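# Transfer 96-well plate from shaker S1 to nest N1

## Task

Take the 96-well plate off plate shaker S1 and set it into plate nest N1 so that it lies flat within the nest's locating features, with well A1 (the plate's clipped corner) at the nest corner labelled A1. The plate must stay there without the robot holding it, and the gripper must then release it and withdraw.

## Robot and tools

ROBOT. Two FANUC CRX arms, left_arm and right_arm, each carrying a Robotiq 2F-140 two-finger gripper and a wrist camera. Either arm may do the job; the idle one can be parked out of the way. Base roots in the scene frame: left_arm at (-0.007, +0.345, 0) m, quat_wxyz (+0.999, 0, 0, -0.037); right_arm at (+0.038, -0.444, 0) m, quat_wxyz (+0.997, 0, 0, +0.076).

FRAME. One shared scene frame: origin on the table top midway between the arms, +x out over the table, +z up, left_arm on the +y side. The arm names do not refer to image sides. Printed hand positions can be somewhat off, more so when an arm is stretched far.

execute_actions. Argument actions is a list holding zero or one item. An empty list changes nothing and reports the state with pictures. An item with rows is an action; an item with only steps is a wait. Optional pictures (true/false) asks for camera images. A refused call moves nothing.
- Action: {"rows": [...], "steps": n}. Up to 15 rows, n from 3 to 15 (default 15), each step lasting 1/30 s. Row k drives step k; if rows run out, the final row keeps being used.
- Wait: {"steps": n}, n up to 300, counted from the previous result, with reply time included. It commands nothing new.

ROW LAYOUT. One flat list of 18 numbers, all in [-1, 1], covering both arms even when only one moves: left_arm's 6 joint values, then its gripper position, force_limit, speed; then the same 9 for right_arm.

JOINT VALUES are offsets, not poses. Each is a change from that arm's joint angles as printed in the most recent result that lists them (before any such result in the scene, or for later calls within the same reply, from where the arm stands when the action begins). They are not relative to the previous row, so repeating a row holds a target, and an all-zero row drives the arm back to those reference angles rather than waiting. Scale: 1.0 equals 1.983 rad for waist and shoulder, 2.38 rad for elbow, 2.975 rad for forearm roll, wrist pitch and wrist roll. Joint order and ranges (rad): waist -3.491..3.491, shoulder -3.140..3.140, elbow -1.187..4.328, forearm roll -3.316..3.316, wrist pitch -3.140..3.140, wrist roll -3.927..3.927. A target more than 0.010 rad beyond a limit is refused; real limits may differ by about 0.010, and overshooting targets are clipped, reported as "joint sent to its limit" (possibly referring to an earlier action still running). Motion is rate limited (2.62, 3.14, 3.93 rad/s, 0.5 s to accelerate, joints of an arm synchronized), targets are kept within a lead of 0.805/0.966/1.21 rad of the measured angles, and are scaled back if they would put the hand over 70 mm from where it currently is, so large moves take several calls.

GRIPPER VALUES are absolute settings on a -1..1 scale. position: +1 fully open (140 mm), pads touch near -0.8, -1 closes until blocked. force_limit: about 14 N at -1, 60 N at 0, 107 N at +1. speed: about 30, 140, 250 mm/s at -1, 0, +1. To leave a gripper unchanged, resend its previous three numbers (0 is a real command). To squeeze harder while holding, raise force_limit and change position slightly, e.g. -1 to -0.98. Fingers point along the gripper's +z and close along its y; end_effector_position is the point between closed pads; tips extend about 33 mm past it closed, 9 mm fully open, and move about 24 mm further out while closing, so keep clearance above surfaces.

RESULTS. State line per arm: end_effector_position (m) and end_effector_quat_wxyz. object_status: 0 moving, 1 blocked while opening, 2 blocked while closing (a grip), 3 reached target or pads met. Check for 2 after closing on the plate. position_measured is in counts (3 open, 230 closed), non-linear. Joint positions and Joint velocities list each arm's joints in order (rad, rad/s). HELD marks steps whose row was partly or wholly not sent; "joint command not followed" means a clearance check altered targets. Flange force is an approximate external force on the gripper, including held weight; "no reading" means none available. MOTOR HOT warns of heating from holding loads; an OVER-TEMPERATURE FAULT brakes that arm until cooled. Each result is taken 3 steps before the action ends; those steps finish afterwards. Arms keep moving toward the last target while you reply, until they settle or a step is HELD.

CAMERAS. cam_left_wrist and cam_right_wrist, each 504x504, with calibration (K, distortion, T_world_to_cam) given per scene; actual poses may be off by a few millimetres and degrees.

zoom_image: camera (one of the two names) and region [x0, y0, x1, y1] in pixels of that camera's latest image, at most 504 by 504; returns an enlarged view.

read_manual: optional section, only "licences"; returns licence texts and moves nothing.

finished_scene: scene (integer 1 or 2) ends that scene irreversibly and reports success; call it only once the plate rests in N1 unheld and the gripper is clear.

AVOID. Dropping, slipping or slamming the plate; knocking anything off the table (ends the scene); arms colliding or pressing on each other; contact torque reaching load limits (152 N m for waist, shoulder, elbow; 38 N m for the three wrist joints, held weight included) or any external force of 150 N, either of which halts the arm for 10 s. Brief disturbances may tug a held part or nudge loose objects, so grip firmly.

Each tool is called after "Emit:" as name(argument=value, ...) on one line, values as JSON.

## Session

Emit:
execute_actions(actions=[])

Scene clock: 0.00 s of 8400.00 s.
left_arm: end_effector_position=(+0.5592, +0.0474, +0.3562) position_measured=3 object_status=3 end_effector_quat_wxyz=(+0.014, +0.762, +0.632, -0.142) | right_arm: end_effector_position=(+0.5307, -0.3692, +0.2725) position_measured=3 object_status=3 end_effector_quat_wxyz=(-0.000, +0.997, +0.075, -0.001)
Joint positions: left_arm=[-0.082  0.847  1.353  0.294 -2.227 -3.009] | right_arm=[ 0.262  0.131  0.218 -0.001 -1.66   1.307]
Joint velocities: left_arm=[-0.001  0.001  0.    -0.     0.    -0.   ] | right_arm=[-0.    -0.     0.002  0.001 -0.    -0.   ]
Flange force (N, the push that the arm receives, along the gripper's own x y z axes): no reading

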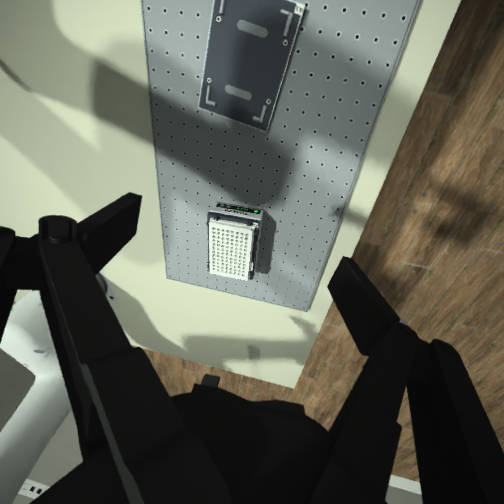

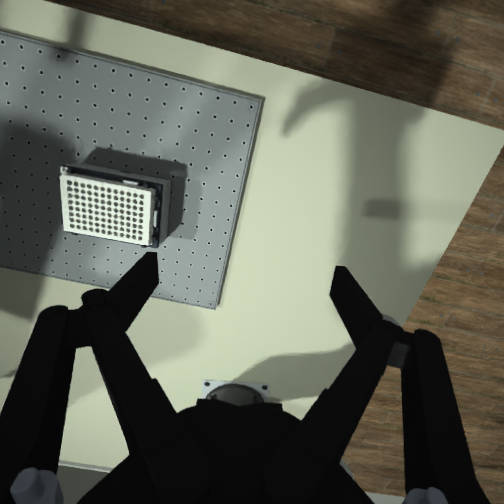

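Emit:
zoom_image(camera="cam_right_wrist", region=[40,140,200,270])

Emit:
zoom_image(camera="cam_left_wrist", region=[185,190,295,300])

Emit:
zoom_image(camera="cam_left_wrist", region=[180,0,330,140])

Region (40, 140, 200, 270) of cam_right_wrist's 504x504 image, scaled by 3.150, with more detail than that image has; it fills the top 410 rows of this view, and the rest is white.

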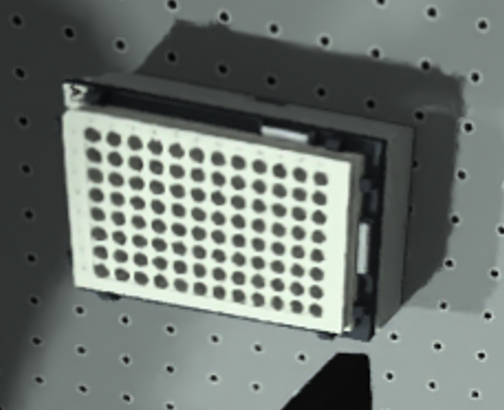

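Region (185, 190, 295, 300) of cam_left_wrist's 504x504 image, scaled by 4.582, with more detail than that image has.

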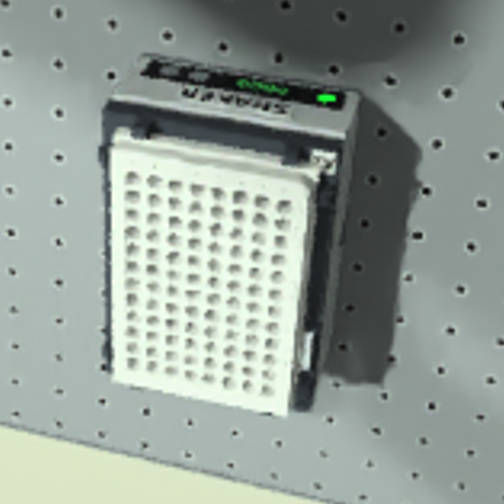

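Region (180, 0, 330, 140) of cam_left_wrist's 504x504 image, scaled by 3.360, with more detail than that image has; it fills the top 470 rows of this view, and the rest is white.

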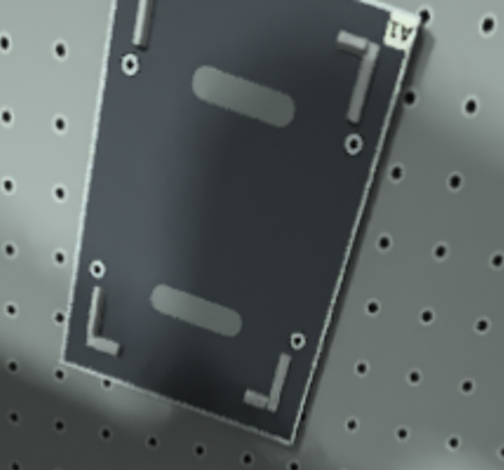

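Emit:
execute_actions(actions=[{"rows":[[-0.233,-0.0259,-0.1508,-0.0988,0.154,0.1748,0.7,0,0,-0.4,0,0,0,0,0,1,0,0]]}])

Emit:
execute_actions(actions=[{"steps":30}], pictures=true)

Scene clock: 1.10 s of 8400.00 s.
left_arm: end_effector_position=(+0.5489, -0.0596, +0.2862) position_measured=41 object_status=0 end_effector_quat_wxyz=(-0.007, +0.726, +0.682, -0.084) | right_arm: end_effector_position=(+0.5348, -0.4849, +0.2725) position_measured=3 object_status=3 end_effector_quat_wxyz=(-0.000, +0.999, -0.041, -0.001)
Joint positions: left_arm=[-0.291  0.823  1.191  0.161 -2.02  -2.775] | right_arm=[ 0.029  0.131  0.218 -0.001 -1.66   1.307]
Joint velocities: left_arm=[-0.697 -0.078 -0.54  -0.439  0.684  0.78 ] | right_arm=[-0.804 -0.     0.    -0.001  0.    -0.001]
Flange force (N, the push that the arm receives, along the gripper's own x y z axes): left_arm=no reading | right_arm=[8.1 -4.9 -1.7]
Steps of this call (steps 1 to 21: nothing new was sent; steps 22 to 33: the first 12 steps of this action). Readings (joint positions | what the end effector reports):
22: left_arm=[-0.082 0.847 1.353 0.294 -2.227 -3.009] | right_arm=[0.262 0.131 0.218 -0.001 -1.660 1.307] | left_arm position_measured=3 object_status=0 | right_arm position_measured=3 object_status=3
23: left_arm=[-0.084 0.846 1.352 0.293 -2.225 -3.007] | right_arm=[0.260 0.131 0.218 -0.001 -1.660 1.307] | left_arm position_measured=5 object_status=0 | right_arm position_measured=3 object_status=3
25: left_arm=[-0.105 0.844 1.336 0.279 -2.204 -2.983] | right_arm=[0.239 0.131 0.218 -0.001 -1.660 1.307] | left_arm position_measured=20 object_status=0 | right_arm position_measured=3 object_status=3
29: left_arm=[-0.197 0.834 1.264 0.221 -2.113 -2.880] | right_arm=[0.138 0.131 0.218 -0.001 -1.660 1.307] | left_arm position_measured=41 object_status=0 | right_arm position_measured=3 object_status=3
33: the state above

Scene clock: 2.10 s of 8400.00 s.
left_arm: end_effector_position=(+0.4998, -0.1748, +0.2005) position_measured=41 object_status=3 end_effector_quat_wxyz=(+0.001, +0.695, +0.719, +0.000) | right_arm: end_effector_position=(+0.4373, -0.7427, +0.2725) position_measured=3 object_status=3 end_effector_quat_wxyz=(-0.001, +0.949, -0.316, -0.001)
Joint positions: left_arm=[-0.544  0.795  0.994 -0.    -1.769 -2.489] | right_arm=[-0.531  0.131  0.218 -0.001 -1.66   1.307]
Joint velocities: left_arm=[ 0.     0.001 -0.001  0.     0.    -0.   ] | right_arm=[-0.    -0.001 -0.     0.001  0.     0.001]
Flange force (N, the push that the arm receives, along the gripper's own x y z axes): left_arm=no reading | right_arm=[1.9 -5.5 -0.7]
Kept back: nothing.
Steps of this call (steps 1 to 3: the last 3 steps of your previous action; steps 4 to 30: the robot went on to your last target). Readings (joint positions | what the end effector reports):
1: left_arm=[-0.314 0.821 1.173 0.146 -1.997 -2.748] | right_arm=[0.002 0.131 0.218 -0.001 -1.660 1.307] | left_arm position_measured=41 object_status=0 | right_arm position_measured=3 object_status=3
2: left_arm=[-0.338 0.818 1.154 0.131 -1.973 -2.721] | right_arm=[-0.025 0.131 0.218 -0.001 -1.660 1.307] | left_arm position_measured=41 object_status=3 | right_arm position_measured=3 object_status=3
4: left_arm=[-0.385 0.813 1.118 0.101 -1.926 -2.668] | right_arm=[-0.079 0.131 0.218 -0.001 -1.660 1.307] | left_arm position_measured=41 object_status=3 | right_arm position_measured=3 object_status=3
8: left_arm=[-0.480 0.802 1.044 0.040 -1.832 -2.561] | right_arm=[-0.188 0.131 0.218 -0.001 -1.660 1.307] | left_arm position_measured=41 object_status=3 | right_arm position_measured=3 object_status=3
30: the state above
camera_calibration (this result's frames):
cam_left_wrist: T_world_to_cam=[[0.943708, 0.32327, 0.0700858, -0.43727], [0.262185, -0.860209, 0.437378, -0.369859], [0.20168, -0.394382, -0.896543, 0.189564], [0, 0, 0, 1]] pos_world=[0.471395, -0.102039, 0.362367]
cam_right_wrist: T_world_to_cam=[[-0.525626, -0.850596, 0.0142845, -0.410187], [-0.782146, 0.489796, 0.385159, 0.625558], [-0.334611, 0.191277, -0.92274, 0.744282], [0, 0, 0, 1]] pos_world=[0.522718, -0.797662, 0.451698]

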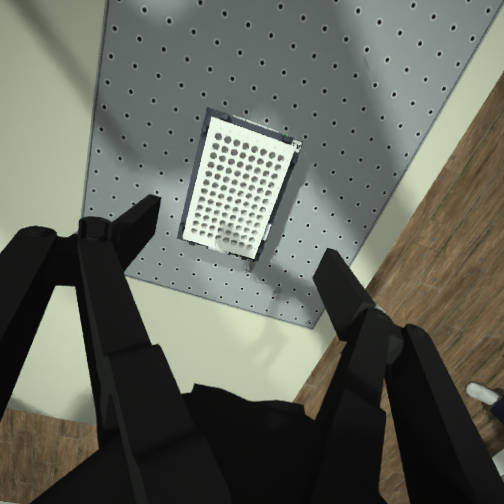

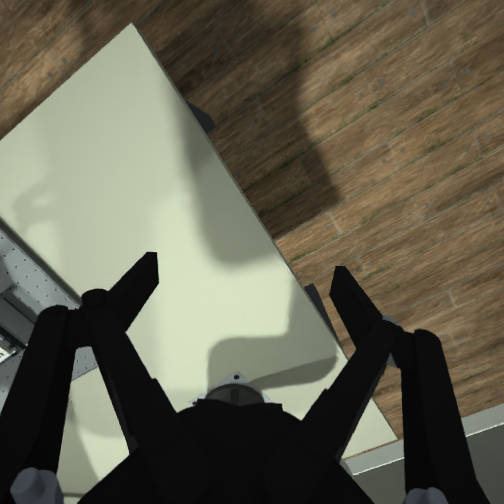

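Emit:
zoom_image(camera="cam_left_wrist", region=[150,100,330,280])

Region (150, 100, 330, 280) of cam_left_wrist's 504x504 image, scaled by 2.800, with more detail than that image has.

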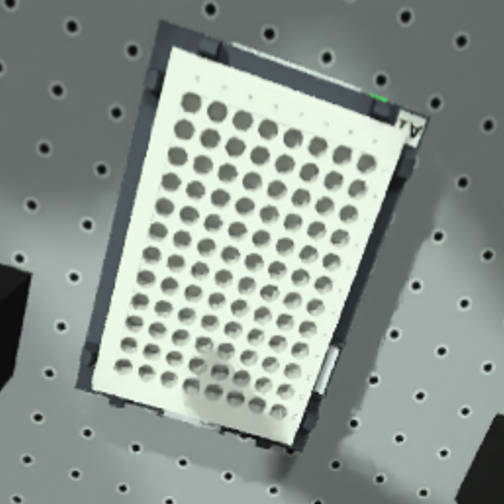

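Emit:
execute_actions(actions=[{"rows":[[0.0028,-0.0265,-0.1108,0,0.0709,-0.0084,0.52,0,0,0,0,0,0,0,0,1,0,0]]}])

Emit:
execute_actions(actions=[{"steps":10}], pictures=true)

Emit:
zoom_image(camera="cam_left_wrist", region=[120,70,372,322])

Scene clock: 2.93 s of 8400.00 s.
left_arm: end_effector_position=(+0.4972, -0.1682, +0.1277) position_measured=63 object_status=3 end_effector_quat_wxyz=(+0.000, +0.702, +0.712, +0.000) | right_arm: end_effector_position=(+0.4373, -0.7427, +0.2725) position_measured=3 object_status=3 end_effector_quat_wxyz=(-0.001, +0.949, -0.316, -0.001)
Joint positions: left_arm=[-0.539  0.745  0.739 -0.    -1.565 -2.513] | right_arm=[-0.531  0.131  0.218 -0.001 -1.66   1.307]
Joint velocities: left_arm=[ 0.008 -0.065 -0.316  0.     0.251 -0.031] | right_arm=[ 0.    -0.001  0.     0.001  0.    -0.   ]
Flange force (N, the push that the arm receives, along the gripper's own x y z axes): left_arm=[17.3 -17.0 15.1] | right_arm=[4.0 -4.2 -1.1]
Steps of this call (steps 1 to 13: the robot went on to your last target; steps 14 to 25: the first 12 steps of this action). Readings (joint positions | what the end effector reports):
14: left_arm=[-0.544 0.795 0.994 -0.000 -1.769 -2.489] | right_arm=[-0.531 0.131 0.218 -0.001 -1.660 1.307] | left_arm position_measured=41 object_status=0 | right_arm position_measured=3 object_status=3
15: left_arm=[-0.544 0.795 0.992 -0.000 -1.766 -2.489] | right_arm=[-0.531 0.131 0.218 -0.001 -1.660 1.307] | left_arm position_measured=42 object_status=0 | right_arm position_measured=3 object_status=3
17: left_arm=[-0.544 0.790 0.967 -0.000 -1.746 -2.491] | right_arm=[-0.531 0.131 0.218 -0.001 -1.660 1.307] | left_arm position_measured=58 object_status=0 | right_arm position_measured=3 object_status=3
21: left_arm=[-0.541 0.764 0.837 -0.000 -1.643 -2.504] | right_arm=[-0.531 0.131 0.218 -0.001 -1.660 1.307] | left_arm position_measured=63 object_status=0 | right_arm position_measured=3 object_status=3
25: the state above

Scene clock: 3.27 s of 8400.00 s.
left_arm: end_effector_position=(+0.4969, -0.1678, +0.1254) position_measured=63 object_status=3 end_effector_quat_wxyz=(+0.001, +0.702, +0.712, +0.000) | right_arm: end_effector_position=(+0.4373, -0.7427, +0.2725) position_measured=3 object_status=3 end_effector_quat_wxyz=(-0.001, +0.949, -0.316, -0.001)
Joint positions: left_arm=[-0.538  0.742  0.731 -0.    -1.558 -2.514] | right_arm=[-0.531  0.131  0.218 -0.001 -1.66   1.307]
Joint velocities: left_arm=[ 0.     0.    -0.002 -0.    -0.    -0.   ] | right_arm=[-0.     0.    -0.001 -0.001 -0.001  0.   ]
Flange force (N, the push that the arm receives, along the gripper's own x y z axes): left_arm=[10.4 -10.4 2.0] | right_arm=[5.6 -4.4 -1.4]
Kept back: nothing.
Steps of this call (steps 1 to 3: the last 3 steps of your previous action; steps 4 to 10: the robot went on to your last target). Readings (joint positions | what the end effector reports):
1: left_arm=[-0.539 0.743 0.732 -0.000 -1.559 -2.514] | right_arm=[-0.531 0.131 0.218 -0.001 -1.660 1.307] | left_arm position_measured=63 object_status=3 | right_arm position_measured=3 object_status=3
2: left_arm=[-0.539 0.743 0.731 -0.000 -1.558 -2.514] | right_arm=[-0.531 0.131 0.218 -0.001 -1.660 1.307] | left_arm position_measured=63 object_status=3 | right_arm position_measured=3 object_status=3
4: left_arm=[-0.539 0.742 0.731 -0.000 -1.558 -2.514] | right_arm=[-0.531 0.131 0.218 -0.001 -1.660 1.307] | left_arm position_measured=63 object_status=3 | right_arm position_measured=3 object_status=3
8: left_arm=[-0.538 0.742 0.731 -0.000 -1.558 -2.514] | right_arm=[-0.531 0.131 0.218 -0.001 -1.660 1.307] | left_arm position_measured=63 object_status=3 | right_arm position_measured=3 object_status=3
10: the state above
camera_calibration (this result's frames):
cam_left_wrist: T_world_to_cam=[[0.94984, 0.304782, 0.0700856, -0.437637], [0.245357, -0.865201, 0.437296, -0.322747], [0.193918, -0.398165, -0.896582, 0.128728], [0, 0, 0, 1]] pos_world=[0.46991, -0.0946025, 0.287223]
cam_right_wrist: T_world_to_cam=[[-0.525679, -0.850563, 0.0142843, -0.41017], [-0.782116, 0.489845, 0.385159, 0.625578], [-0.334599, 0.191298, -0.92274, 0.744291], [0, 0, 0, 1]] pos_world=[0.522696, -0.797693, 0.451698]

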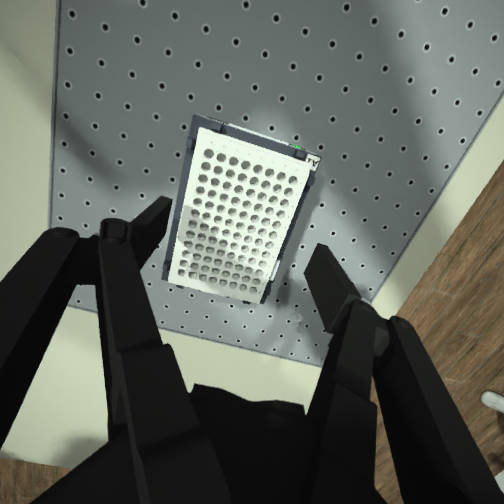

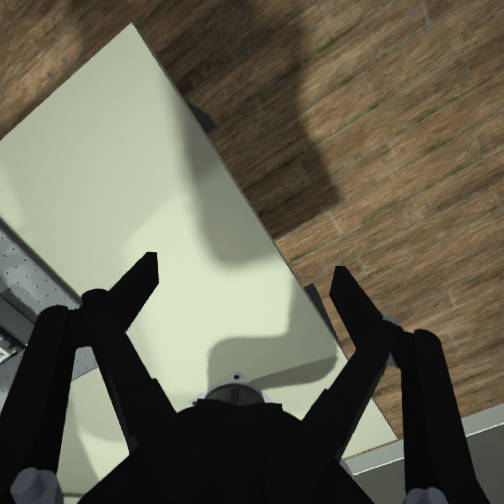

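Region (120, 70, 372, 322) of cam_left_wrist's 504x504 image, scaled by 2.000, with more detail than that image has.

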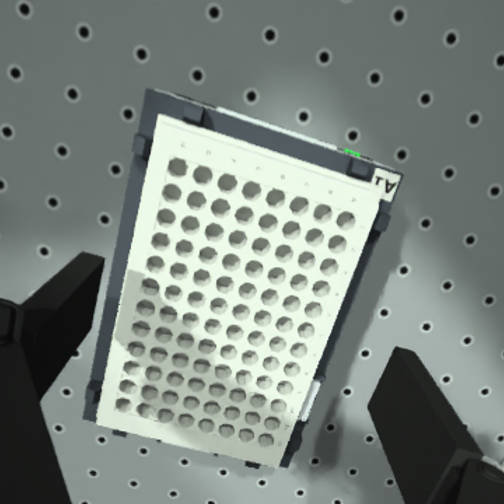

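Emit:
execute_actions(actions=[{"rows":[[-0.003,-0.0066,-0.0279,0,0.0178,0.002,0.45,0,0,0,0,0,0,0,0,1,0,0]]}], pictures=true)

Emit:
zoom_image(camera="cam_left_wrist", region=[120,90,372,342])

Scene clock: 4.00 s of 8400.00 s.
left_arm: end_effector_position=(+0.4898, -0.1679, +0.1062) position_measured=72 object_status=3 end_effector_quat_wxyz=(+0.000, +0.702, +0.712, +0.000) | right_arm: end_effector_position=(+0.4373, -0.7427, +0.2725) position_measured=3 object_status=3 end_effector_quat_wxyz=(-0.001, +0.949, -0.316, -0.001)
Joint positions: left_arm=[-0.544  0.729  0.664 -0.    -1.505 -2.508] | right_arm=[-0.531  0.131  0.218 -0.001 -1.66   1.307]
Joint velocities: left_arm=[-0.    -0.    -0.002 -0.     0.     0.001] | right_arm=[ 0.    -0.     0.     0.     0.     0.001]
Flange force (N, the push that the arm receives, along the gripper's own x y z axes): left_arm=[5.3 -7.5 -0.2] | right_arm=[5.7 -4.3 -1.2]
Steps of this call (steps 1 to 10: the robot went on to your last target; steps 11 to 22: the first 12 steps of this action). Readings (joint positions | what the end effector reports):
11: left_arm=[-0.538 0.743 0.730 -0.000 -1.558 -2.514] | right_arm=[-0.531 0.131 0.218 -0.001 -1.660 1.307] | left_arm position_measured=63 object_status=0 | right_arm position_measured=3 object_status=3
12: left_arm=[-0.539 0.742 0.728 -0.000 -1.555 -2.514] | right_arm=[-0.531 0.131 0.218 -0.001 -1.660 1.307] | left_arm position_measured=65 object_status=0 | right_arm position_measured=3 object_status=3
14: left_arm=[-0.541 0.737 0.703 -0.000 -1.536 -2.512] | right_arm=[-0.531 0.131 0.218 -0.001 -1.660 1.307] | left_arm position_measured=72 object_status=0 | right_arm position_measured=3 object_status=3
18: left_arm=[-0.544 0.730 0.664 -0.000 -1.505 -2.508] | right_arm=[-0.531 0.131 0.218 -0.001 -1.660 1.307] | left_arm position_measured=72 object_status=0 | right_arm position_measured=3 object_status=3
22: the state above
camera_calibration (this result's frames):
cam_left_wrist: T_world_to_cam=[[0.949855, 0.304762, 0.0699698, -0.429535], [0.245412, -0.865248, 0.437171, -0.312722], [0.193774, -0.398077, -0.896653, 0.112934], [0, 0, 0, 1]] pos_world=[0.462858, -0.0947197, 0.26803]
cam_right_wrist: T_world_to_cam=[[-0.525638, -0.850588, 0.0142845, -0.410183], [-0.782139, 0.489807, 0.385159, 0.625562], [-0.334609, 0.191282, -0.92274, 0.744284], [0, 0, 0, 1]] pos_world=[0.522713, -0.797669, 0.451698]

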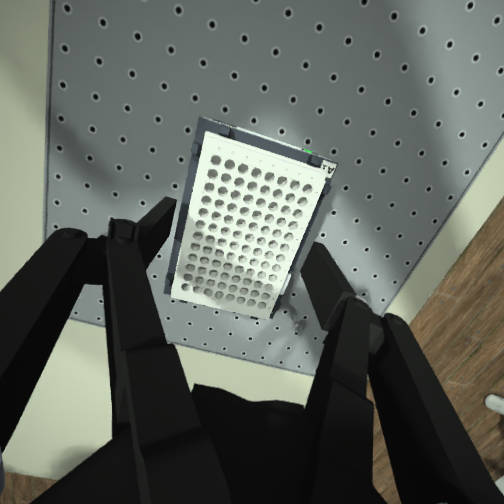

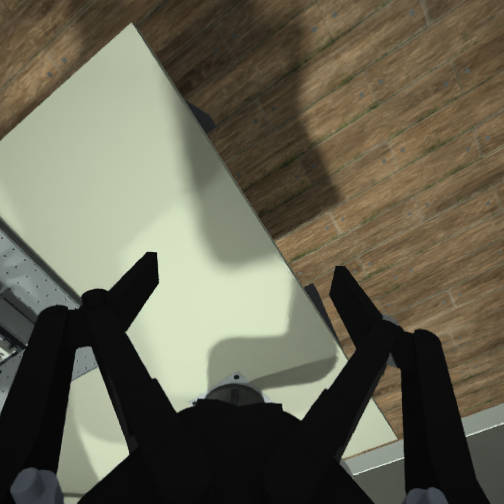

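Region (120, 90, 372, 342) of cam_left_wrist's 504x504 image, scaled by 2.000, with more detail than that image has.

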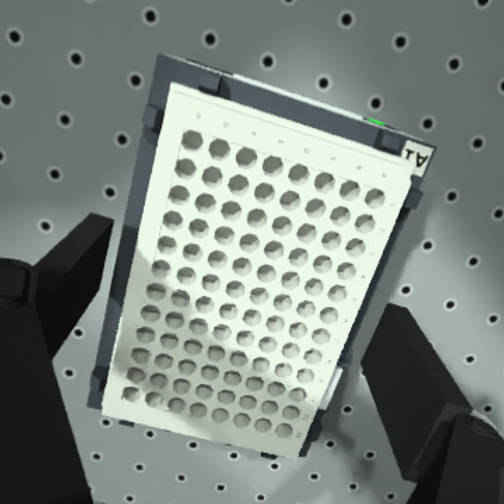

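Emit:
execute_actions(actions=[{"rows":[[0,0,0,0,0,0,-1,0,-0.6,0,0,0,0,0,0,1,0,0]]}])

Emit:
execute_actions(actions=[{"steps":6}], pictures=true)

Emit:
zoom_image(camera="cam_left_wrist", region=[120,90,372,342])

Scene clock: 4.50 s of 8400.00 s.
left_arm: end_effector_position=(+0.4898, -0.1679, +0.1062) position_measured=110 object_status=0 end_effector_quat_wxyz=(+0.000, +0.702, +0.712, +0.000) | right_arm: end_effector_position=(+0.4373, -0.7427, +0.2725) position_measured=3 object_status=3 end_effector_quat_wxyz=(-0.001, +0.949, -0.316, -0.001)
Joint positions: left_arm=[-0.544  0.729  0.664 -0.    -1.505 -2.508] | right_arm=[-0.531  0.131  0.218 -0.001 -1.66   1.307]
Joint velocities: left_arm=[ 0.001 -0.    -0.001  0.     0.    -0.   ] | right_arm=[ 0.    -0.    -0.     0.002  0.     0.001]
Flange force (N, the push that the arm receives, along the gripper's own x y z axes): left_arm=[6.3 -6.0 -16.6] | right_arm=[2.0 -3.7 2.0]
Steps of this call (steps 1 to 3: the last 3 steps of your previous action; steps 4 to 15: the first 12 steps of this action). Readings (joint positions | what the end effector reports):
4: left_arm=[-0.544 0.729 0.664 -0.000 -1.505 -2.508] | right_arm=[-0.531 0.131 0.218 -0.001 -1.660 1.307] | left_arm position_measured=72 object_status=0 | right_arm position_measured=3 object_status=3
5: left_arm=[-0.544 0.729 0.664 -0.000 -1.505 -2.508] | right_arm=[-0.531 0.131 0.218 -0.001 -1.660 1.307] | left_arm position_measured=73 object_status=0 | right_arm position_measured=3 object_status=3
7: left_arm=[-0.544 0.729 0.664 -0.000 -1.505 -2.508] | right_arm=[-0.531 0.131 0.218 -0.001 -1.660 1.307] | left_arm position_measured=81 object_status=0 | right_arm position_measured=3 object_status=3
11: left_arm=[-0.544 0.729 0.664 -0.000 -1.505 -2.508] | right_arm=[-0.531 0.131 0.218 -0.001 -1.660 1.307] | left_arm position_measured=97 object_status=0 | right_arm position_measured=3 object_status=3
15: the state above

Scene clock: 4.70 s of 8400.00 s.
left_arm: end_effector_position=(+0.4898, -0.1679, +0.1062) position_measured=110 object_status=2 end_effector_quat_wxyz=(+0.000, +0.702, +0.712, +0.000) | right_arm: end_effector_position=(+0.4373, -0.7427, +0.2725) position_measured=3 object_status=3 end_effector_quat_wxyz=(-0.001, +0.949, -0.316, -0.001)
Joint positions: left_arm=[-0.544  0.729  0.664 -0.    -1.505 -2.508] | right_arm=[-0.531  0.131  0.218 -0.001 -1.66   1.307]
Joint velocities: left_arm=[ 0.001 -0.002  0.001 -0.    -0.     0.   ] | right_arm=[ 0.    -0.     0.001  0.002  0.001 -0.001]
Flange force (N, the push that the arm receives, along the gripper's own x y z axes): left_arm=[10.4 -9.8 -14.8] | right_arm=[5.6 -5.3 -2.7]
Kept back: nothing.
Steps of this call (steps 1 to 3: the last 3 steps of your previous action; steps 4 to 6: the robot went on to your last target). Readings (joint positions | what the end effector reports):
1: left_arm=[-0.544 0.729 0.664 -0.000 -1.505 -2.508] | right_arm=[-0.531 0.131 0.218 -0.001 -1.660 1.307] | left_arm position_measured=110 object_status=0 | right_arm position_measured=3 object_status=3
2: left_arm=[-0.544 0.729 0.664 -0.000 -1.505 -2.508] | right_arm=[-0.531 0.131 0.218 -0.001 -1.660 1.307] | left_arm position_measured=110 object_status=0 | right_arm position_measured=3 object_status=3
4: left_arm=[-0.544 0.729 0.664 -0.000 -1.505 -2.508] | right_arm=[-0.531 0.131 0.218 -0.001 -1.660 1.307] | left_arm position_measured=110 object_status=0 | right_arm position_measured=3 object_status=3
6: the state above
camera_calibration (this result's frames):
cam_left_wrist: T_world_to_cam=[[0.949851, 0.304766, 0.0700042, -0.42952], [0.245394, -0.865233, 0.437211, -0.312733], [0.193817, -0.398107, -0.89663, 0.112959], [0, 0, 0, 1]] pos_world=[0.462829, -0.0947141, 0.268081]
cam_right_wrist: T_world_to_cam=[[-0.525638, -0.850589, 0.0142844, -0.410183], [-0.78214, 0.489806, 0.385159, 0.625562], [-0.334609, 0.191282, -0.92274, 0.744284], [0, 0, 0, 1]] pos_world=[0.522713, -0.797669, 0.451698]

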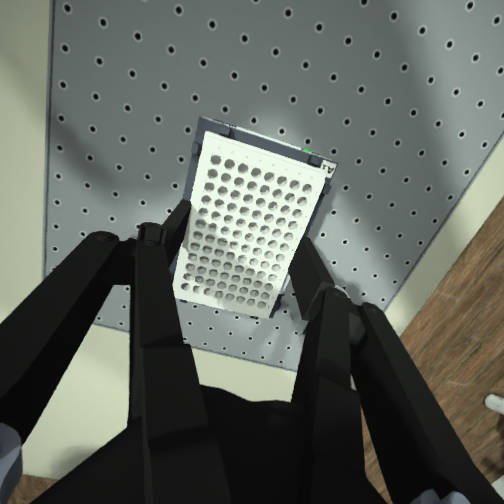

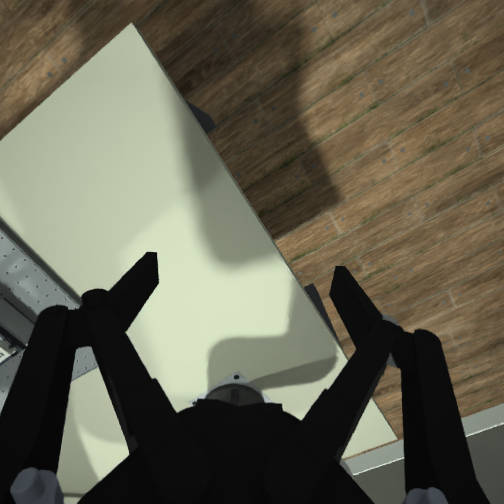

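Region (120, 90, 372, 342) of cam_left_wrist's 504x504 image, scaled by 2.000, with more detail than that image has.

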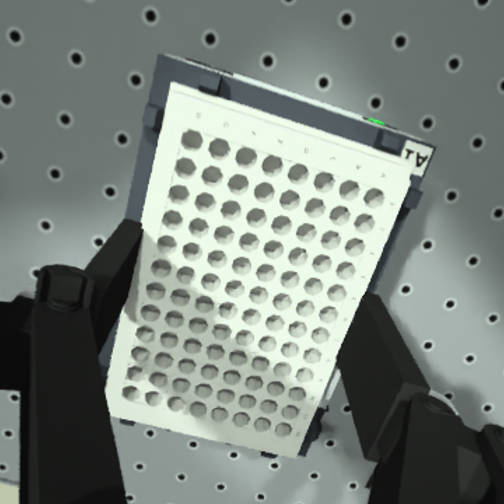

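Emit:
execute_actions(actions=[{"rows":[[0,-0.0004,0.005,0,-0.0043,0,-1,0,-0.6,0,0,0,0,0,0,1,0,0],[0,-0.0004,0.005,0,-0.0043,0,-1,0,-0.6,0,0,0,0,0,0,1,0,0],[0,-0.0004,0.005,0,-0.0043,0,-1,0,-0.6,0,0,0,0,0,0,1,0,0],[0,-0.0016,0.0312,0,-0.026,0,-1,0,-0.6,0,0,0,0,0,0,1,0,0]]}], pictures=true)

Scene clock: 5.27 s of 8400.00 s.
left_arm: end_effector_position=(+0.4897, -0.1679, +0.1403) position_measured=111 object_status=2 end_effector_quat_wxyz=(+0.000, +0.702, +0.712, +0.000) | right_arm: end_effector_position=(+0.4373, -0.7427, +0.2725) position_measured=3 object_status=3 end_effector_quat_wxyz=(-0.001, +0.949, -0.316, -0.001)
Joint positions: left_arm=[-0.544  0.726  0.738 -0.    -1.582 -2.508] | right_arm=[-0.531  0.131  0.218 -0.001 -1.66   1.307]
Joint velocities: left_arm=[ 0.001  0.004  0.002  0.    -0.003 -0.   ] | right_arm=[ 0.     0.001 -0.     0.    -0.     0.   ]
Flange force (N, the push that the arm receives, along the gripper's own x y z axes): left_arm=[6.1 -6.5 4.1] | right_arm=[1.7 -4.1 0.5]
Steps of this call (steps 1 to 5: the robot went on to your last target; steps 6 to 17: the first 12 steps of this action). Readings (joint positions | what the end effector reports):
6: left_arm=[-0.544 0.729 0.664 -0.000 -1.505 -2.508] | right_arm=[-0.531 0.131 0.218 -0.001 -1.660 1.307] | left_arm position_measured=110 object_status=2 | right_arm position_measured=3 object_status=3
7: left_arm=[-0.544 0.729 0.667 -0.000 -1.507 -2.508] | right_arm=[-0.531 0.131 0.218 -0.001 -1.660 1.307] | left_arm position_measured=110 object_status=2 | right_arm position_measured=3 object_status=3
9: left_arm=[-0.544 0.729 0.675 -0.000 -1.516 -2.508] | right_arm=[-0.531 0.131 0.218 -0.001 -1.660 1.307] | left_arm position_measured=111 object_status=2 | right_arm position_measured=3 object_status=3
13: left_arm=[-0.544 0.726 0.722 -0.000 -1.565 -2.508] | right_arm=[-0.531 0.131 0.218 -0.001 -1.660 1.307] | left_arm position_measured=111 object_status=2 | right_arm position_measured=3 object_status=3
17: the state above
camera_calibration (this result's frames):
cam_left_wrist: T_world_to_cam=[[0.949843, 0.304795, 0.0699855, -0.431833], [0.245432, -0.865234, 0.437188, -0.327565], [0.193807, -0.398083, -0.896643, 0.143536], [0, 0, 0, 1]] pos_world=[0.462751, -0.0946606, 0.30213]
cam_right_wrist: T_world_to_cam=[[-0.525638, -0.850588, 0.0142844, -0.410183], [-0.782139, 0.489807, 0.385159, 0.625562], [-0.334608, 0.191282, -0.92274, 0.744284], [0, 0, 0, 1]] pos_world=[0.522713, -0.797669, 0.451698]

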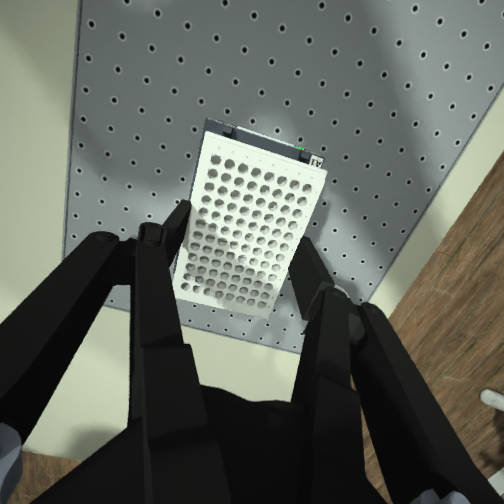

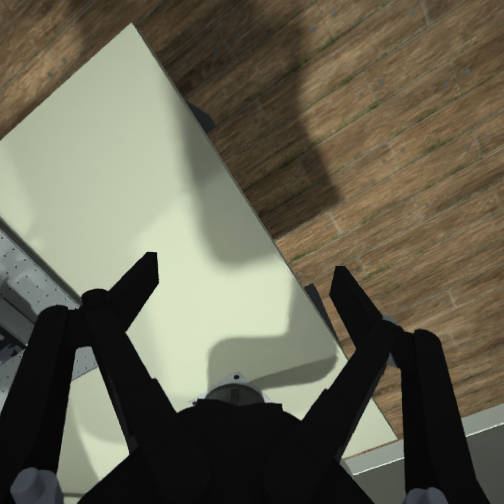

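Emit:
execute_actions(actions=[{"rows":[[0.2362,-0.224,-0.3129,0,0.1008,-0.2198,-1,0,-0.6,0,0,0,0,0,0,1,0,0]]}])

Emit:
execute_actions(actions=[{"steps":25}], pictures=true)

Emit:
zoom_image(camera="cam_left_wrist", region=[160,60,360,260])

Scene clock: 5.80 s of 8400.00 s.
left_arm: end_effector_position=(+0.5207, -0.0526, +0.1342) position_measured=111 object_status=2 end_effector_quat_wxyz=(+0.001, +0.726, +0.688, +0.001) | right_arm: end_effector_position=(+0.4373, -0.7427, +0.2725) position_measured=3 object_status=3 end_effector_quat_wxyz=(-0.001, +0.949, -0.316, -0.001)
Joint positions: left_arm=[-0.374  0.564  0.47  -0.    -1.474 -2.746] | right_arm=[-0.531  0.131  0.218 -0.001 -1.66   1.307]
Joint velocities: left_arm=[ 0.59  -0.563 -0.943  0.     0.377 -0.821] | right_arm=[-0.     0.     0.     0.    -0.     0.001]
Flange force (N, the push that the arm receives, along the gripper's own x y z axes): left_arm=[6.0 -13.1 3.5] | right_arm=[3.2 -4.8 -1.0]
Steps of this call (steps 1 to 3: the last 3 steps of your previous action; step 4: the robot went on to your last target; steps 5 to 16: the first 12 steps of this action). Readings (joint positions | what the end effector reports):
5: left_arm=[-0.544 0.726 0.738 -0.000 -1.582 -2.508] | right_arm=[-0.531 0.131 0.218 -0.001 -1.660 1.307] | left_arm position_measured=111 object_status=2 | right_arm position_measured=3 object_status=3
6: left_arm=[-0.543 0.725 0.737 -0.000 -1.582 -2.510] | right_arm=[-0.531 0.131 0.218 -0.001 -1.660 1.307] | left_arm position_measured=111 object_status=2 | right_arm position_measured=3 object_status=3
8: left_arm=[-0.528 0.710 0.714 -0.000 -1.572 -2.532] | right_arm=[-0.531 0.131 0.218 -0.001 -1.660 1.307] | left_arm position_measured=111 object_status=2 | right_arm position_measured=3 object_status=3
12: left_arm=[-0.453 0.640 0.597 -0.000 -1.525 -2.635] | right_arm=[-0.531 0.131 0.218 -0.001 -1.660 1.307] | left_arm position_measured=111 object_status=2 | right_arm position_measured=3 object_status=3
16: the state above

Scene clock: 6.63 s of 8400.00 s.
left_arm: end_effector_position=(+0.4939, +0.1381, +0.1000) position_measured=111 object_status=2 end_effector_quat_wxyz=(+0.000, +0.765, +0.644, +0.000) | right_arm: end_effector_position=(+0.4373, -0.7427, +0.2725) position_measured=3 object_status=3 end_effector_quat_wxyz=(-0.001, +0.949, -0.316, -0.001)
Joint positions: left_arm=[-0.076  0.282 -0.006 -0.    -1.282 -3.162] | right_arm=[-0.531  0.131  0.218 -0.001 -1.66   1.307]
Joint velocities: left_arm=[ 0.001 -0.     0.    -0.     0.     0.   ] | right_arm=[ 0.     0.     0.001 -0.001  0.001  0.001]
Flange force (N, the push that the arm receives, along the gripper's own x y z axes): left_arm=[0.5 -8.1 1.1] | right_arm=[4.9 -4.1 -0.9]
Kept back: nothing.
Steps of this call (steps 1 to 3: the last 3 steps of your previous action; steps 4 to 25: the robot went on to your last target). Readings (joint positions | what the end effector reports):
1: left_arm=[-0.354 0.545 0.438 -0.000 -1.461 -2.774] | right_arm=[-0.531 0.131 0.218 -0.001 -1.660 1.307] | left_arm position_measured=111 object_status=2 | right_arm position_measured=3 object_status=3
2: left_arm=[-0.334 0.526 0.406 -0.000 -1.448 -2.802] | right_arm=[-0.531 0.131 0.218 -0.001 -1.660 1.307] | left_arm position_measured=111 object_status=2 | right_arm position_measured=3 object_status=3
4: left_arm=[-0.294 0.488 0.341 -0.000 -1.422 -2.858] | right_arm=[-0.531 0.131 0.218 -0.001 -1.660 1.307] | left_arm position_measured=111 object_status=2 | right_arm position_measured=3 object_status=3
8: left_arm=[-0.212 0.411 0.211 -0.000 -1.370 -2.972] | right_arm=[-0.531 0.131 0.218 -0.001 -1.660 1.307] | left_arm position_measured=111 object_status=2 | right_arm position_measured=3 object_status=3
25: the state above
camera_calibration (this result's frames):
cam_left_wrist: T_world_to_cam=[[0.989808, 0.12424, 0.0695994, -0.520999], [0.0817687, -0.895977, 0.436508, 0.0389209], [0.116591, -0.426368, -0.897005, 0.270554], [0, 0, 0, 1]] pos_world=[0.480962, 0.214956, 0.26196]
cam_right_wrist: T_world_to_cam=[[-0.525638, -0.850588, 0.0142845, -0.410183], [-0.782139, 0.489807, 0.385159, 0.625562], [-0.334609, 0.191282, -0.92274, 0.744284], [0, 0, 0, 1]] pos_world=[0.522713, -0.797669, 0.451698]

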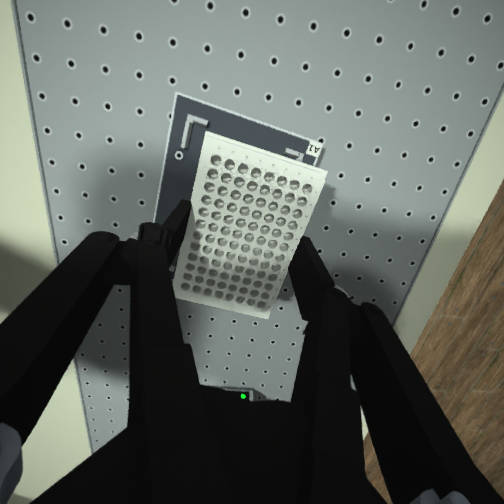

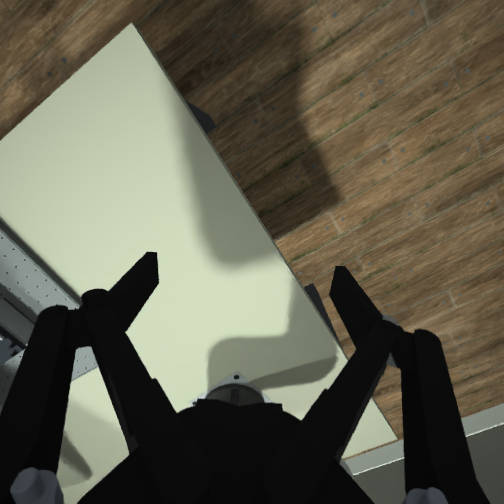

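Region (160, 60, 360, 260) of cam_left_wrist's 504x504 image, scaled by 2.520, with more detail than that image has.

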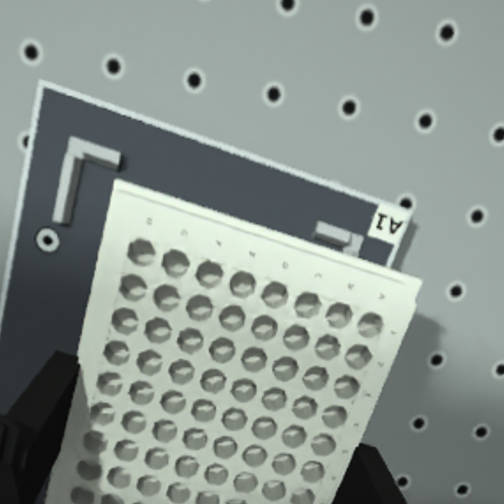

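Emit:
execute_actions(actions=[{"rows":[[0.0015,-0.007,-0.03,0,0.0194,-0.005,-1,0,-0.6,0,0,0,0,0,0,1,0,0]]}], pictures=true)

Emit:
zoom_image(camera="cam_left_wrist", region=[170,70,350,250])

Emit:
zoom_image(camera="cam_left_wrist", region=[150,230,310,350])

Scene clock: 7.40 s of 8400.00 s.
left_arm: end_effector_position=(+0.4816, +0.1415, +0.0782) position_measured=111 object_status=2 end_effector_quat_wxyz=(+0.000, +0.769, +0.639, +0.000) | right_arm: end_effector_position=(+0.4373, -0.7427, +0.2725) position_measured=3 object_status=3 end_effector_quat_wxyz=(-0.001, +0.949, -0.316, -0.001)
Joint positions: left_arm=[-0.073  0.268 -0.078 -0.    -1.224 -3.177] | right_arm=[-0.531  0.131  0.218 -0.001 -1.66   1.307]
Joint velocities: left_arm=[-0.001  0.001 -0.001  0.     0.     0.   ] | right_arm=[ 0.    -0.    -0.001 -0.001  0.     0.   ]
Flange force (N, the push that the arm receives, along the gripper's own x y z axes): left_arm=[0.3 -7.7 -0.5] | right_arm=[3.2 -4.3 -0.9]
Steps of this call (steps 1 to 11: the robot went on to your last target; steps 12 to 23: the first 12 steps of this action). Readings (joint positions | what the end effector reports):
12: left_arm=[-0.076 0.282 -0.006 -0.000 -1.282 -3.162] | right_arm=[-0.531 0.131 0.218 -0.001 -1.660 1.307] | left_arm position_measured=111 object_status=2 | right_arm position_measured=3 object_status=3
13: left_arm=[-0.076 0.281 -0.009 -0.000 -1.280 -3.163] | right_arm=[-0.531 0.131 0.218 -0.001 -1.660 1.307] | left_arm position_measured=111 object_status=2 | right_arm position_measured=3 object_status=3
15: left_arm=[-0.075 0.276 -0.034 -0.000 -1.260 -3.168] | right_arm=[-0.531 0.131 0.218 -0.001 -1.660 1.307] | left_arm position_measured=111 object_status=2 | right_arm position_measured=3 object_status=3
19: left_arm=[-0.073 0.268 -0.078 -0.000 -1.225 -3.177] | right_arm=[-0.531 0.131 0.218 -0.001 -1.660 1.307] | left_arm position_measured=111 object_status=2 | right_arm position_measured=3 object_status=3
23: the state above
camera_calibration (this result's frames):
cam_left_wrist: T_world_to_cam=[[0.991195, 0.112438, 0.0699249, -0.506746], [0.0709392, -0.896866, 0.436577, 0.057871], [0.111801, -0.427773, -0.896945, 0.256312], [0, 0, 0, 1]] pos_world=[0.469522, 0.218523, 0.240067]
cam_right_wrist: T_world_to_cam=[[-0.525638, -0.850589, 0.0142844, -0.410183], [-0.782139, 0.489806, 0.385159, 0.625562], [-0.334609, 0.191282, -0.92274, 0.744284], [0, 0, 0, 1]] pos_world=[0.522713, -0.797669, 0.451698]

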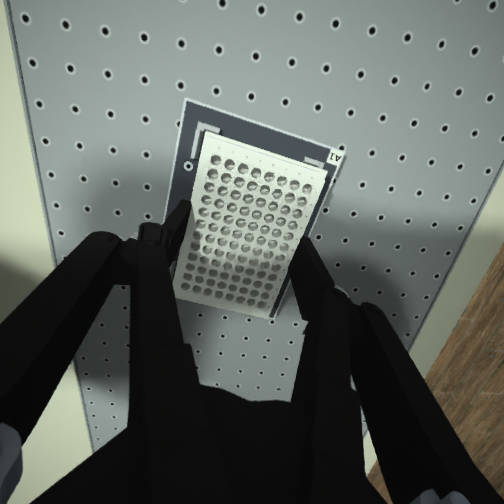

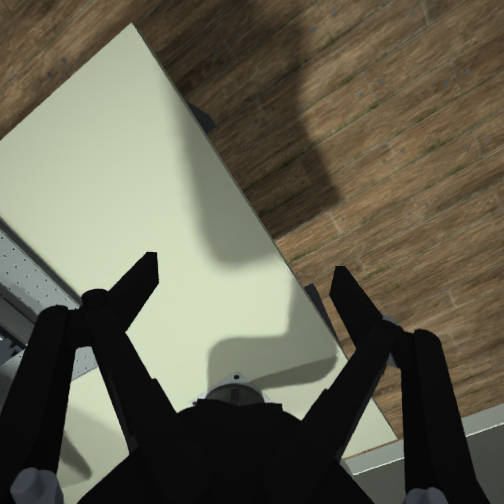

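Region (170, 70, 350, 250) of cam_left_wrist's 504x504 image, scaled by 2.800, with more detail than that image has.

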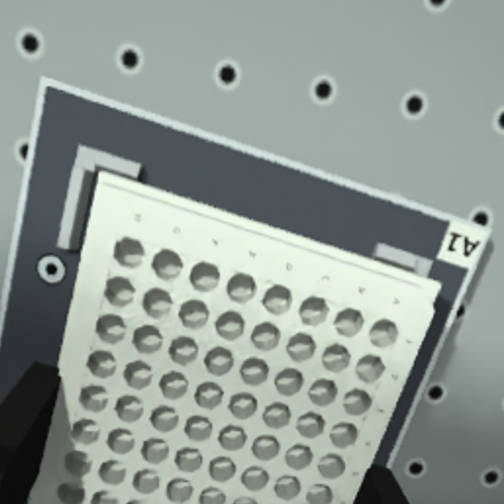

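Region (150, 230, 310, 350) of cam_left_wrist's 504x504 image, scaled by 3.150, with more detail than that image has; it fills the top 378 rows of this view, and the rest is white.

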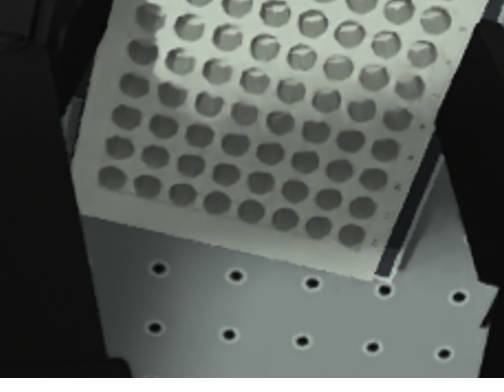

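Emit:
execute_actions(actions=[{"rows":[[-0.0009,-0.0002,-0.0064,0,0.005,0,-1,0,-0.6,0,0,0,0,0,0,1,0,0]],"steps":12}], pictures=true)

Emit:
zoom_image(camera="cam_left_wrist", region=[170,70,350,250])

Scene clock: 7.97 s of 8400.00 s.
left_arm: end_effector_position=(+0.4789, +0.1410, +0.0722) position_measured=111 object_status=2 end_effector_quat_wxyz=(+0.000, +0.769, +0.639, +0.000) | right_arm: end_effector_position=(+0.4373, -0.7427, +0.2725) position_measured=3 object_status=3 end_effector_quat_wxyz=(-0.001, +0.949, -0.316, -0.001)
Joint positions: left_arm=[-0.075  0.267 -0.093 -0.    -1.21  -3.177] | right_arm=[-0.531  0.131  0.218 -0.001 -1.66   1.307]
Joint velocities: left_arm=[ 0.001  0.001 -0.001 -0.     0.    -0.   ] | right_arm=[-0.    -0.     0.001  0.002 -0.     0.001]
Flange force (N, the push that the arm receives, along the gripper's own x y z axes): left_arm=[0.2 -6.9 0.8] | right_arm=[6.6 -4.5 -1.8]
Steps of this call (steps 1 to 3: the last 3 steps of your previous action; steps 4 to 8: the robot went on to your last target; steps 9 to 17: the first 9 steps of this action). Readings (joint positions | what the end effector reports):
9: left_arm=[-0.073 0.268 -0.078 -0.000 -1.224 -3.177] | right_arm=[-0.531 0.131 0.218 -0.001 -1.660 1.307] | left_arm position_measured=111 object_status=2 | right_arm position_measured=3 object_status=3
10: left_arm=[-0.073 0.268 -0.080 -0.000 -1.222 -3.177] | right_arm=[-0.531 0.131 0.218 -0.001 -1.660 1.307] | left_arm position_measured=111 object_status=2 | right_arm position_measured=3 object_status=3
12: left_arm=[-0.074 0.268 -0.092 -0.000 -1.211 -3.177] | right_arm=[-0.531 0.131 0.218 -0.001 -1.660 1.307] | left_arm position_measured=111 object_status=2 | right_arm position_measured=3 object_status=3
16: left_arm=[-0.075 0.267 -0.093 -0.000 -1.210 -3.177] | right_arm=[-0.531 0.131 0.218 -0.001 -1.660 1.307] | left_arm position_measured=111 object_status=2 | right_arm position_measured=3 object_status=3
17: the state above
camera_calibration (this result's frames):
cam_left_wrist: T_world_to_cam=[[0.991386, 0.11071, 0.069986, -0.503488], [0.0693467, -0.896983, 0.436592, 0.0609771], [0.111111, -0.427977, -0.896933, 0.251433], [0, 0, 0, 1]] pos_world=[0.466985, 0.218044, 0.234134]
cam_right_wrist: T_world_to_cam=[[-0.525638, -0.850589, 0.0142845, -0.410183], [-0.782139, 0.489806, 0.385159, 0.625562], [-0.334609, 0.191282, -0.92274, 0.744284], [0, 0, 0, 1]] pos_world=[0.522713, -0.797669, 0.451698]

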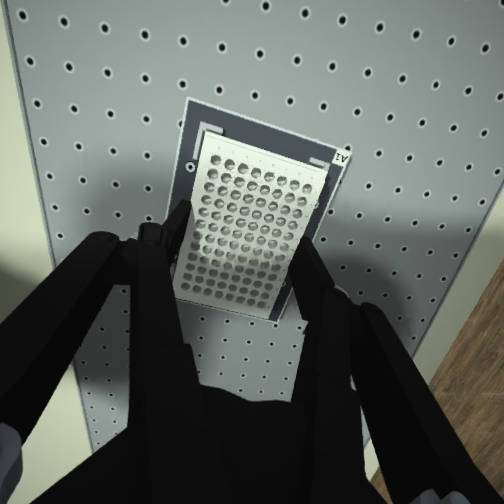

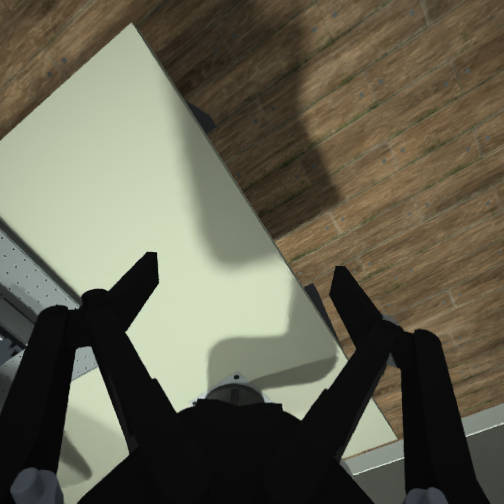

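Region (170, 70, 350, 250) of cam_left_wrist's 504x504 image, scaled by 2.800, with more detail than that image has.

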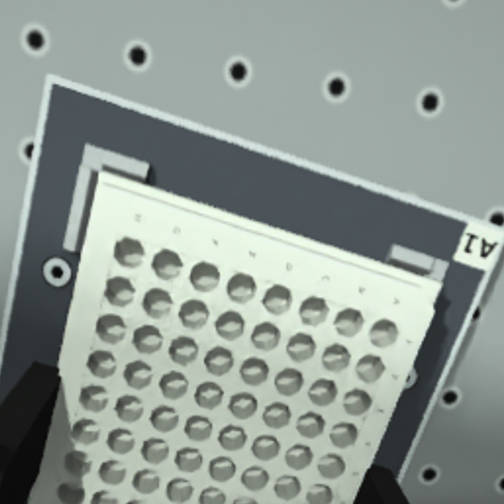

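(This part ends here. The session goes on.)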